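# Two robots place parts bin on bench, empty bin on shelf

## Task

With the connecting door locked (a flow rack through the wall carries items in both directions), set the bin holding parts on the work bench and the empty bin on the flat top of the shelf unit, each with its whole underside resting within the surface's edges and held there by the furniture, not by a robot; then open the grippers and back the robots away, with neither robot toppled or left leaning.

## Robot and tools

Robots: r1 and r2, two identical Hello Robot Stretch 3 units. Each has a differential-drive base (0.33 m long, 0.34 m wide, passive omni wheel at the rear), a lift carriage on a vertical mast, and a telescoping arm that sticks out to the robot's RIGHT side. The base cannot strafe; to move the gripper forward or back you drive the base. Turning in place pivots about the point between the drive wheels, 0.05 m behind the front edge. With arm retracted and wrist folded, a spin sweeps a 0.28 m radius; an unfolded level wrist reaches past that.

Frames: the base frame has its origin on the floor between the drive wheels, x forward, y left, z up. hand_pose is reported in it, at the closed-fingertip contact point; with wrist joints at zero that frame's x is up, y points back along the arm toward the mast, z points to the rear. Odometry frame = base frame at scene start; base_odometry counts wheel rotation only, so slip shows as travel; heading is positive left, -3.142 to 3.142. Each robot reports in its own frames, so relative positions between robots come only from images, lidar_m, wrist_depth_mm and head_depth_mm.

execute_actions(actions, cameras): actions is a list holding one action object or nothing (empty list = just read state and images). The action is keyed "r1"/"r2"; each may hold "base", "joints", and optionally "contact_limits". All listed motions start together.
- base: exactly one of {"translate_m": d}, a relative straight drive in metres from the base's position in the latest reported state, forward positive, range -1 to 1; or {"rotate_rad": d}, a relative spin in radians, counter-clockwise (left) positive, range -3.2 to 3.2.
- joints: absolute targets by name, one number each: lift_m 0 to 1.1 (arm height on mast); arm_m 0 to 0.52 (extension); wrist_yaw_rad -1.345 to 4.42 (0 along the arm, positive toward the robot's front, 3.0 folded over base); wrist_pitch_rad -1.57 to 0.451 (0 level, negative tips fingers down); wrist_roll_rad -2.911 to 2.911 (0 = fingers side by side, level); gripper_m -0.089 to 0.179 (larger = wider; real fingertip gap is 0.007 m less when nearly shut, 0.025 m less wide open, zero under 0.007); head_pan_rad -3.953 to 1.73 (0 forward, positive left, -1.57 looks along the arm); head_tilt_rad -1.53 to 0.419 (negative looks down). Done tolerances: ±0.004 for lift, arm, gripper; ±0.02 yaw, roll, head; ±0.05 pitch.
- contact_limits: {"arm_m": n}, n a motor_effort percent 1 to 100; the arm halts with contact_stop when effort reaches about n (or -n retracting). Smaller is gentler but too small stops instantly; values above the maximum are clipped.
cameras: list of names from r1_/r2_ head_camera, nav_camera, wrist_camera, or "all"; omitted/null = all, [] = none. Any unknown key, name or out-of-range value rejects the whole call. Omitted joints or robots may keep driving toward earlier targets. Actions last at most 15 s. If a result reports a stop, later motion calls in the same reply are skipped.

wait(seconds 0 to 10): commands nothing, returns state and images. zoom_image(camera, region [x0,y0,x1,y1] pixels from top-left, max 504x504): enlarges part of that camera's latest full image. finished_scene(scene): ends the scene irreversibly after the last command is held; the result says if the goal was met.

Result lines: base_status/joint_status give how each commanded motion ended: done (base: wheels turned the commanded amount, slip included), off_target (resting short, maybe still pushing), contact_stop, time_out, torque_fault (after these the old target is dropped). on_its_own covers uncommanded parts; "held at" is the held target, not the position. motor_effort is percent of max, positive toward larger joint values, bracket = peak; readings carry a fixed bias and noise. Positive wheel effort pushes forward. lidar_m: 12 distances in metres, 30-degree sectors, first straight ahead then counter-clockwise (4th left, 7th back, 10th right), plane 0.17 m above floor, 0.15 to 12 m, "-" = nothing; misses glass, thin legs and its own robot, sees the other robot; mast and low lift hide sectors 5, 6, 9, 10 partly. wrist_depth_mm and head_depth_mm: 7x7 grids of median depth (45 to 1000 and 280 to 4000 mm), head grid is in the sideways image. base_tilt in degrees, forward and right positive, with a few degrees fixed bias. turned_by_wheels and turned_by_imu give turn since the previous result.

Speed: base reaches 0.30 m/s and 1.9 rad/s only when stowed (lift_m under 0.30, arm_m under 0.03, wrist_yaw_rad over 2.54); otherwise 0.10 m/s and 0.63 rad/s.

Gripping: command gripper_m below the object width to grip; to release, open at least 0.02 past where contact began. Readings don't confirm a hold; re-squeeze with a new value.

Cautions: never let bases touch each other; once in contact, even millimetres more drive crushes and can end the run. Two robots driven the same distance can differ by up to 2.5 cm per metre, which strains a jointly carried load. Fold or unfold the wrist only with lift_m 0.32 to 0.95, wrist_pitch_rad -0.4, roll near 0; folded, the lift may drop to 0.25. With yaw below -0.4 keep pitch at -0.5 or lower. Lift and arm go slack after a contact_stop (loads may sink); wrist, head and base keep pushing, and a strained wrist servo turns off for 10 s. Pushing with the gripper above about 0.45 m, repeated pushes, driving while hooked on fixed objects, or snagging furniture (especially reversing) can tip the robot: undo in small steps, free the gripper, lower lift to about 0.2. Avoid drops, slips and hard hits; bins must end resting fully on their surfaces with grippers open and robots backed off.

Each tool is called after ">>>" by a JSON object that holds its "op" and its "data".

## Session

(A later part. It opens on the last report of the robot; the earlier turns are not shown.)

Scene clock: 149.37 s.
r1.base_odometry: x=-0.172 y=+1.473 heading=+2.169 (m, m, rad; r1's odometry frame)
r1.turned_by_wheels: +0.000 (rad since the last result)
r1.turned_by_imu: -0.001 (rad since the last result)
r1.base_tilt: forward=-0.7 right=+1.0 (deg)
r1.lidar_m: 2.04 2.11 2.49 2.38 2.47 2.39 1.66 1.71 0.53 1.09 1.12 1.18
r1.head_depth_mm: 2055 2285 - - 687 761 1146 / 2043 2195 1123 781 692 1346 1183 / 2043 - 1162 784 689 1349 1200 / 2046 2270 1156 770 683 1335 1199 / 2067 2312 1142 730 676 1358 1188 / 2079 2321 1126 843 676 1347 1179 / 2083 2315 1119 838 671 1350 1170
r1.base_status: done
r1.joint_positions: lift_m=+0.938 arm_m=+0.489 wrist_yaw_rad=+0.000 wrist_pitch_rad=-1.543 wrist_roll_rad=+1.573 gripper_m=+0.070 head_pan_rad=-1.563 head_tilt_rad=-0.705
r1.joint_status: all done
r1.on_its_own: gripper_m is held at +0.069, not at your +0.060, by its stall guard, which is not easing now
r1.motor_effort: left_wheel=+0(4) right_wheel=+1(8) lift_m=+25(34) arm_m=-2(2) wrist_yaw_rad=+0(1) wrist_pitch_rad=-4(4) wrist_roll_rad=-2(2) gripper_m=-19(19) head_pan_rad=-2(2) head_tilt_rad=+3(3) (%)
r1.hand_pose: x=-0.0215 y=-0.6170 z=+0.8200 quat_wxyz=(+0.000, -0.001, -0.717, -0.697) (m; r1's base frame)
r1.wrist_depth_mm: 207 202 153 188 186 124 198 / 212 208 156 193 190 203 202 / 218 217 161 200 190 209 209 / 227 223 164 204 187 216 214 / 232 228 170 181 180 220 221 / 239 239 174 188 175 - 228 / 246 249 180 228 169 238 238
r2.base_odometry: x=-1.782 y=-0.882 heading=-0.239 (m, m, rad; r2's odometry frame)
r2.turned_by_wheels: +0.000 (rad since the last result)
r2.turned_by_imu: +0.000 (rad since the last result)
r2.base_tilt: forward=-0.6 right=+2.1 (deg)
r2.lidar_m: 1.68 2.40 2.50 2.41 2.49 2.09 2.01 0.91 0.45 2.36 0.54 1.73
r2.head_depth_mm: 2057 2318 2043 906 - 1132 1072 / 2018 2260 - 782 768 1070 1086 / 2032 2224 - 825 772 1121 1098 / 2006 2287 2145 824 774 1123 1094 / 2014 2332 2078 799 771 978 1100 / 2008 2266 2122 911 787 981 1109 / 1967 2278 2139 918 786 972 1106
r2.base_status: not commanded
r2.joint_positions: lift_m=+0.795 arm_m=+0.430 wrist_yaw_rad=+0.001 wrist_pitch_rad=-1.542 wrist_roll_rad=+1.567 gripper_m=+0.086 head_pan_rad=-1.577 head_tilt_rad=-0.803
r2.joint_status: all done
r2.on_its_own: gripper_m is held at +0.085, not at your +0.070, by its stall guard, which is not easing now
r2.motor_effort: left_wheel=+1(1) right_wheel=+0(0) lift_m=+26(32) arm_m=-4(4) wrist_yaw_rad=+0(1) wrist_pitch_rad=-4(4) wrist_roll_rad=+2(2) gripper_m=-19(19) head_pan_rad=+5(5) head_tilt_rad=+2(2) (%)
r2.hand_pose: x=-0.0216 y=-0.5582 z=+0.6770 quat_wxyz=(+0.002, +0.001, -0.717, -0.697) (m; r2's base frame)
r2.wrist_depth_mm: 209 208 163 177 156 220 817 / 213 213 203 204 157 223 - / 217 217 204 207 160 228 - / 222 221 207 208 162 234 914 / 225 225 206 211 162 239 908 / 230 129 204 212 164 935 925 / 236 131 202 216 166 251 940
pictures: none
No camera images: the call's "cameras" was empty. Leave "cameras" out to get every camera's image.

>>> {"op": "execute_actions", "data": {"actions": [{"r1":{"joints":{"lift_m":0.931}},"r2":{"joints":{"lift_m":0.787}}}], "cameras": []}}

>>> {"op": "execute_actions", "data": {"actions": [{"r1":{"joints":{"gripper_m":0.179}},"r2":{"joints":{"gripper_m":0.179}}}], "cameras": []}}

>>> {"op": "execute_actions", "data": {"actions": [{"r1":{"joints":{"lift_m":1.04}},"r2":{"joints":{"lift_m":0.9}}}], "cameras": []}}

>>> {"op": "execute_actions", "data": {"actions": [{"r1":{"joints":{"arm_m":0.05}},"r2":{"joints":{"arm_m":0.05}}}], "cameras": ["r1_head_camera","r2_head_camera"]}}

Scene clock: 150.47 s.
r1.base_odometry: x=-0.172 y=+1.473 heading=+2.169 (m, m, rad; r1's odometry frame)
r1.turned_by_wheels: +0.000 (rad since the last result)
r1.turned_by_imu: +0.000 (rad since the last result)
r1.base_tilt: forward=-0.7 right=+0.9 (deg)
r1.lidar_m: 2.03 2.11 2.49 2.39 2.48 2.39 1.66 1.69 0.53 1.09 1.13 1.18
r1.head_depth_mm: 2046 2290 - - 677 760 1141 / 2058 2228 1126 783 691 1354 1185 / 2054 - 1063 785 686 1338 1203 / 2064 2269 1154 769 680 1331 1204 / 2068 2308 1146 760 678 1352 1188 / 2058 2312 1131 847 674 1352 1186 / 2063 2301 1126 837 670 1349 1180
r1.base_status: not commanded
r1.joint_positions: lift_m=+0.934 arm_m=+0.489 wrist_yaw_rad=+0.000 wrist_pitch_rad=-1.550 wrist_roll_rad=+1.573 gripper_m=+0.070 head_pan_rad=-1.563 head_tilt_rad=-0.705
r1.joint_status: lift_m contact_stop (moved -0.005 of -0.007)
r1.on_its_own: gripper_m is held at +0.069, not at your +0.060, by its stall guard, which is not easing now; lift_m is slack since a contact_stop, until your next command for it
r1.motor_effort: left_wheel=+0(0) right_wheel=+2(2) lift_m=+29(27) arm_m=-2(2) wrist_yaw_rad=+0(0) wrist_pitch_rad=+0(4) wrist_roll_rad=-2(2) gripper_m=-20(20) head_pan_rad=-2(2) head_tilt_rad=+3(3) (%)
r1.hand_pose: x=-0.0215 y=-0.6151 z=+0.8155 quat_wxyz=(+0.000, -0.001, -0.714, -0.700) (m; r1's base frame)
r1.wrist_depth_mm: 202 201 158 188 187 120 196 / 208 206 162 194 189 200 201 / 214 213 167 199 184 206 207 / 221 219 172 205 179 213 212 / 227 226 176 180 174 219 221 / 235 235 182 188 168 - 227 / 244 241 186 224 165 236 233
r2.base_odometry: x=-1.782 y=-0.882 heading=-0.239 (m, m, rad; r2's odometry frame)
r2.turned_by_wheels: +0.000 (rad since the last result)
r2.turned_by_imu: +0.000 (rad since the last result)
r2.base_tilt: forward=-0.6 right=+2.2 (deg)
r2.lidar_m: 1.69 2.39 2.50 2.41 2.50 2.09 2.01 0.91 0.45 2.36 0.54 1.73
r2.head_depth_mm: 2033 2343 2049 909 - - 1071 / 2013 2314 - 796 765 1073 1088 / 2041 2262 - 833 769 1117 1094 / 2012 2282 2150 835 768 1127 1104 / 2003 2343 2114 837 772 979 1105 / 1998 2277 2128 914 781 977 1106 / 1978 2287 2134 919 789 976 1112
r2.base_status: not commanded
r2.joint_positions: lift_m=+0.787 arm_m=+0.430 wrist_yaw_rad=+0.001 wrist_pitch_rad=-1.542 wrist_roll_rad=+1.567 gripper_m=+0.086 head_pan_rad=-1.577 head_tilt_rad=-0.803
r2.joint_status: all done
r2.on_its_own: gripper_m is held at +0.085, not at your +0.070, by its stall guard, which is not easing now
r2.motor_effort: left_wheel=+1(2) right_wheel=+0(0) lift_m=+26(22) arm_m=-4(3) wrist_yaw_rad=+0(0) wrist_pitch_rad=-4(4) wrist_roll_rad=+2(2) gripper_m=-19(19) head_pan_rad=+5(4) head_tilt_rad=+2(2) (%)
r2.hand_pose: x=-0.0216 y=-0.5582 z=+0.6690 quat_wxyz=(+0.002, +0.001, -0.717, -0.697) (m; r2's base frame)
r2.wrist_depth_mm: 203 127 166 183 137 211 811 / 205 206 199 200 138 217 - / 209 210 200 203 140 221 - / 214 214 203 207 161 225 878 / 218 218 205 210 163 229 878 / 223 129 204 214 165 236 904 / 226 132 203 218 166 243 920
pictures: none
No camera images: the call's "cameras" was empty. Leave "cameras" out to get every camera's image.

not run: a stop came earlier in this reply.

not run: a stop came earlier in this reply.

not run: a stop came earlier in this reply.

>>> {"op": "execute_actions", "data": {"actions": [{"r1":{"joints":{"gripper_m":0.179,"lift_m":0.936}},"r2":{"joints":{"gripper_m":0.179}}}], "cameras": []}}

>>> {"op": "execute_actions", "data": {"actions": [{"r1":{"joints":{"lift_m":1.04}},"r2":{"joints":{"lift_m":0.9}}}], "cameras": []}}

>>> {"op": "execute_actions", "data": {"actions": [{"r1":{"joints":{"arm_m":0.05}},"r2":{"joints":{"arm_m":0.05}}}], "cameras": ["r1_head_camera","r2_head_camera"]}}

Scene clock: 152.23 s.
r1.base_odometry: x=-0.172 y=+1.473 heading=+2.169 (m, m, rad; r1's odometry frame)
r1.turned_by_wheels: +0.000 (rad since the last result)
r1.turned_by_imu: +0.000 (rad since the last result)
r1.base_tilt: forward=-0.7 right=+1.0 (deg)
r1.lidar_m: 2.04 2.11 2.48 2.39 2.47 2.39 1.67 1.69 0.53 1.09 1.13 1.18
r1.head_depth_mm: 2049 2282 - - 677 762 1148 / 2063 2216 1153 782 694 1345 1179 / 2043 - 1062 786 688 1340 1200 / 2062 2259 1151 785 682 1336 1194 / 2059 2346 1148 763 676 1353 1189 / 2060 2319 1132 843 673 1357 1181 / 2067 2338 1120 836 671 1346 1175
r1.base_status: not commanded
r1.joint_positions: lift_m=+0.936 arm_m=+0.489 wrist_yaw_rad=+0.000 wrist_pitch_rad=-1.543 wrist_roll_rad=+1.573 gripper_m=+0.179 head_pan_rad=-1.563 head_tilt_rad=-0.705
r1.joint_status: all done
r1.motor_effort: left_wheel=-1(0) right_wheel=+2(2) lift_m=+37(40) arm_m=-2(2) wrist_yaw_rad=+0(0) wrist_pitch_rad=-4(4) wrist_roll_rad=-2(2) gripper_m=+1(87) head_pan_rad=-2(1) head_tilt_rad=+2(3) (%)
r1.hand_pose: x=-0.0215 y=-0.6169 z=+0.8175 quat_wxyz=(+0.000, -0.001, -0.717, -0.698) (m; r1's base frame)
r1.wrist_depth_mm: 205 203 151 192 188 123 196 / 211 208 154 196 192 199 201 / 215 216 160 201 193 205 207 / 222 220 164 205 188 214 213 / 230 225 168 181 182 218 220 / - 236 173 188 176 227 224 / 245 243 179 228 172 236 236
r2.base_odometry: x=-1.782 y=-0.882 heading=-0.239 (m, m, rad; r2's odometry frame)
r2.turned_by_wheels: +0.000 (rad since the last result)
r2.turned_by_imu: +0.000 (rad since the last result)
r2.base_tilt: forward=-0.6 right=+2.0 (deg)
r2.lidar_m: 1.69 2.39 2.50 2.41 2.49 2.09 2.02 0.91 0.45 2.36 0.54 1.73
r2.head_depth_mm: 2019 2341 2031 911 - - 1068 / 2020 2313 - 798 763 1079 1095 / 2003 2217 - 838 768 1122 1090 / 2013 2253 2169 844 769 1119 1100 / 2015 2295 2087 846 773 975 1102 / 1994 2296 2119 913 786 979 1107 / 1983 2285 2112 916 787 973 1121
r2.base_status: not commanded
r2.joint_positions: lift_m=+0.787 arm_m=+0.430 wrist_yaw_rad=+0.001 wrist_pitch_rad=-1.542 wrist_roll_rad=+1.567 gripper_m=+0.179 head_pan_rad=-1.577 head_tilt_rad=-0.803
r2.joint_status: all done
r2.motor_effort: left_wheel=+1(2) right_wheel=+0(0) lift_m=+26(26) arm_m=-3(4) wrist_yaw_rad=-1(0) wrist_pitch_rad=-4(4) wrist_roll_rad=+2(2) gripper_m=+0(82) head_pan_rad=+5(5) head_tilt_rad=+2(2) (%)
r2.hand_pose: x=-0.0216 y=-0.5582 z=+0.6690 quat_wxyz=(+0.002, +0.001, -0.717, -0.697) (m; r2's base frame)
r2.wrist_depth_mm: 202 202 170 186 140 210 810 / 205 204 198 201 141 216 - / 209 210 204 205 142 220 - / 215 214 205 211 163 227 874 / 218 219 205 215 165 230 893 / - 223 202 221 166 235 904 / - 228 200 223 166 243 925
pictures: none
No camera images: the call's "cameras" was empty. Leave "cameras" out to get every camera's image.

Scene clock: 154.10 s.
r1.base_odometry: x=-0.172 y=+1.473 heading=+2.169 (m, m, rad; r1's odometry frame)
r1.turned_by_wheels: +0.000 (rad since the last result)
r1.turned_by_imu: +0.000 (rad since the last result)
r1.base_tilt: forward=-0.7 right=+1.0 (deg)
r1.lidar_m: 2.04 2.10 2.49 2.39 2.47 2.40 1.66 1.70 0.53 1.09 1.13 1.17
r1.head_depth_mm: - 2316 2586 881 698 760 1142 / - 2292 1188 782 693 1357 1180 / - 2321 1172 784 690 1337 1201 / 2060 2254 1161 771 684 1337 1197 / 2060 2318 1138 763 678 1364 1190 / 2060 2308 1128 844 672 1349 1176 / 2066 2298 1118 837 671 1348 1177
r1.base_status: not commanded
r1.joint_positions: lift_m=+1.040 arm_m=+0.489 wrist_yaw_rad=+0.000 wrist_pitch_rad=-1.543 wrist_roll_rad=+1.573 gripper_m=+0.179 head_pan_rad=-1.563 head_tilt_rad=-0.705
r1.joint_status: all done
r1.motor_effort: left_wheel=+0(1) right_wheel=+1(2) lift_m=+36(37) arm_m=-2(2) wrist_yaw_rad=+0(0) wrist_pitch_rad=-4(4) wrist_roll_rad=-2(2) gripper_m=+1(1) head_pan_rad=-2(2) head_tilt_rad=+3(3) (%)
r1.hand_pose: x=-0.0215 y=-0.6169 z=+0.9216 quat_wxyz=(+0.000, -0.001, -0.717, -0.698) (m; r1's base frame)
r1.wrist_depth_mm: 305 303 297 285 285 293 990 / 315 310 309 296 293 303 - / 323 323 315 305 304 310 - / 333 329 325 308 318 319 - / 342 340 335 320 331 328 - / - 352 343 332 340 342 - / 372 366 356 273 354 354 -
r2.base_odometry: x=-1.782 y=-0.882 heading=-0.239 (m, m, rad; r2's odometry frame)
r2.turned_by_wheels: +0.000 (rad since the last result)
r2.turned_by_imu: +0.000 (rad since the last result)
r2.base_tilt: forward=-0.4 right=+2.2 (deg)
r2.lidar_m: 1.68 2.40 2.49 2.41 2.50 2.09 2.01 0.91 0.45 2.36 0.54 1.73
r2.head_depth_mm: 2030 2266 - 867 769 1112 1086 / 1977 - 1987 866 768 1067 1084 / 1933 2370 1996 839 768 1122 1097 / 1969 2292 1964 843 771 1122 1096 / 2014 2310 2086 850 773 980 1099 / 2016 2294 2104 912 785 979 1103 / 1958 2300 2118 911 789 967 1105
r2.base_status: not commanded
r2.joint_positions: lift_m=+0.900 arm_m=+0.430 wrist_yaw_rad=+0.001 wrist_pitch_rad=-1.542 wrist_roll_rad=+1.567 gripper_m=+0.179 head_pan_rad=-1.577 head_tilt_rad=-0.803
r2.joint_status: all done
r2.motor_effort: left_wheel=+1(1) right_wheel=+0(1) lift_m=+35(36) arm_m=-3(4) wrist_yaw_rad=+0(1) wrist_pitch_rad=-4(4) wrist_roll_rad=+2(1) gripper_m=+0(0) head_pan_rad=+5(5) head_tilt_rad=+3(2) (%)
r2.hand_pose: x=-0.0216 y=-0.5582 z=+0.7817 quat_wxyz=(+0.002, +0.001, -0.717, -0.697) (m; r2's base frame)
r2.wrist_depth_mm: 892 310 309 230 316 926 900 / 900 315 309 311 321 - 990 / 939 321 317 318 332 - 954 / 926 330 323 324 340 - 975 / 983 337 330 330 346 - - / 968 348 345 342 351 - - / - 349 353 330 358 - -
pictures: none
No camera images: the call's "cameras" was empty. Leave "cameras" out to get every camera's image.

Scene clock: 158.53 s.
r1.base_odometry: x=-0.172 y=+1.473 heading=+2.169 (m, m, rad; r1's odometry frame)
r1.turned_by_wheels: +0.000 (rad since the last result)
r1.turned_by_imu: -0.001 (rad since the last result)
r1.base_tilt: forward=-0.6 right=+1.0 (deg)
r1.lidar_m: 2.04 2.11 2.48 2.39 2.47 2.39 1.67 1.70 0.53 1.09 1.13 1.18
r1.head_depth_mm: 2013 - - - - - 1145 / 2058 2218 - - - 1361 1183 / 2052 2257 - - - - 1200 / 2067 2314 1159 787 - - 1192 / 2059 2315 1147 760 699 1331 1192 / 2055 2327 1133 845 674 1352 1184 / 2065 2306 1112 838 671 1340 1179
r1.base_status: not commanded
r1.joint_positions: lift_m=+1.040 arm_m=+0.050 wrist_yaw_rad=+0.000 wrist_pitch_rad=-1.543 wrist_roll_rad=+1.573 gripper_m=+0.179 head_pan_rad=-1.563 head_tilt_rad=-0.705
r1.joint_status: all done
r1.motor_effort: left_wheel=+0(0) right_wheel=+1(1) lift_m=+36(36) arm_m=-2(3) wrist_yaw_rad=+1(0) wrist_pitch_rad=-4(4) wrist_roll_rad=-2(2) gripper_m=+1(0) head_pan_rad=-1(2) head_tilt_rad=+3(3) (%)
r1.hand_pose: x=-0.0215 y=-0.1778 z=+0.9216 quat_wxyz=(+0.000, -0.001, -0.716, -0.698) (m; r1's base frame)
r1.wrist_depth_mm: 304 - - - - - 992 / 313 - - - - - - / 326 - - - - - - / 335 - - - - - - / 347 - - - - - - / - - - - - - - / 367 - - - - - -
r2.base_odometry: x=-1.782 y=-0.882 heading=-0.239 (m, m, rad; r2's odometry frame)
r2.turned_by_wheels: +0.000 (rad since the last result)
r2.turned_by_imu: +0.000 (rad since the last result)
r2.base_tilt: forward=-0.6 right=+2.1 (deg)
r2.lidar_m: 1.68 2.40 2.50 2.40 2.51 2.09 2.01 0.91 0.45 2.36 0.53 1.73
r2.head_depth_mm: 2034 2339 2046 - - 1127 1079 / 2010 2354 2054 - - 1135 1093 / 2027 2337 2069 943 - - 1096 / 2007 2316 2085 846 771 1133 1099 / 2000 2304 2087 850 771 979 1101 / 1991 2277 2120 911 788 979 1104 / 1982 2276 2131 914 788 972 1111
r2.base_status: not commanded
r2.joint_positions: lift_m=+0.900 arm_m=+0.050 wrist_yaw_rad=+0.001 wrist_pitch_rad=-1.542 wrist_roll_rad=+1.567 gripper_m=+0.179 head_pan_rad=-1.577 head_tilt_rad=-0.803
r2.joint_status: all done
r2.motor_effort: left_wheel=+2(1) right_wheel=+0(0) lift_m=+35(35) arm_m=-3(5) wrist_yaw_rad=-1(0) wrist_pitch_rad=-4(4) wrist_roll_rad=+2(2) gripper_m=+0(0) head_pan_rad=+4(5) head_tilt_rad=+3(2) (%)
r2.hand_pose: x=-0.0216 y=-0.1782 z=+0.7817 quat_wxyz=(+0.002, +0.001, -0.717, -0.697) (m; r2's base frame)
r2.wrist_depth_mm: 311 551 864 888 886 915 927 / 314 570 912 907 - 912 943 / 319 581 926 944 - 948 953 / 327 595 892 975 973 996 955 / 333 609 883 976 998 987 - / 340 618 887 - - - - / - 636 998 - - - -
pictures: r1_head_camera (sideways: a quarter turn clockwise sets it upright), r2_head_camera (sideways: a quarter turn clockwise sets it upright)
camera_calibration (this result's frames):
r1_head_camera: T_world_to_cam=[[-0.0516994, 0.643025, -0.764098, 1.01248], [0.998432, 0.0168273, -0.0533936, 0.0643067], [-0.0214757, -0.76566, -0.642886, 0.79654], [0, 0, 0, 1]] pos_world=[0.00524494, -0.0422512, 1.28915]
r2_head_camera: T_world_to_cam=[[0.026225, 0.744821, -0.666749, 0.8899], [0.999405, -0.00459857, 0.0341722, -0.0498617], [0.0223861, -0.667248, -0.744499, 0.926], [0, 0, 0, 1]] pos_world=[0.00576494, -0.0451736, 1.28445]
Images, in order (width x height): r1_head_camera 896x504, r2_head_camera 896x504.

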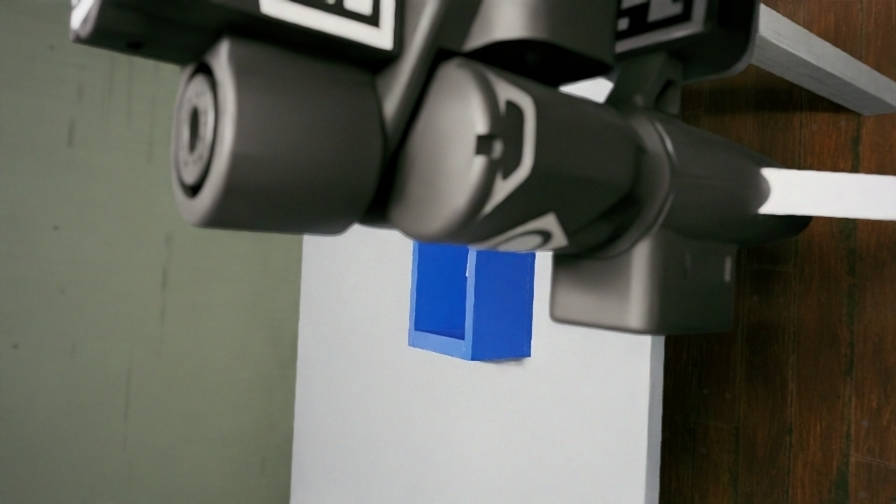

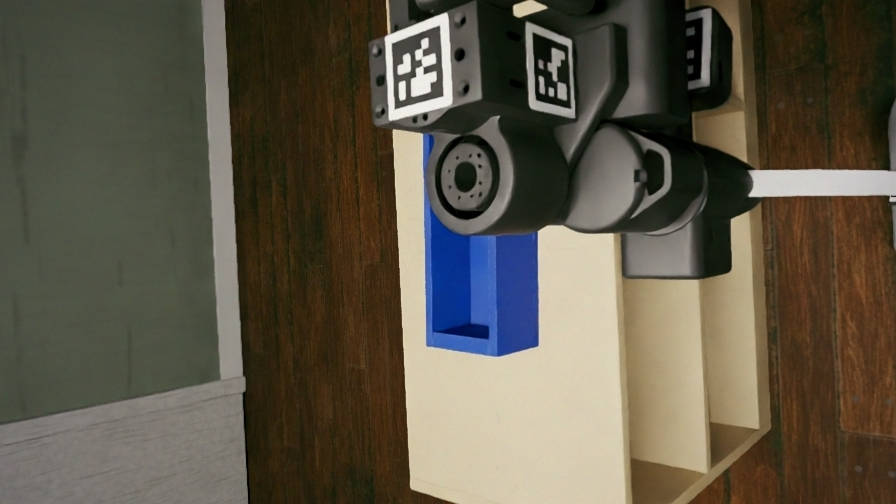

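>>> {"op": "finished_scene", "data": {"scene": 2}}

The scene is finished: the task was done.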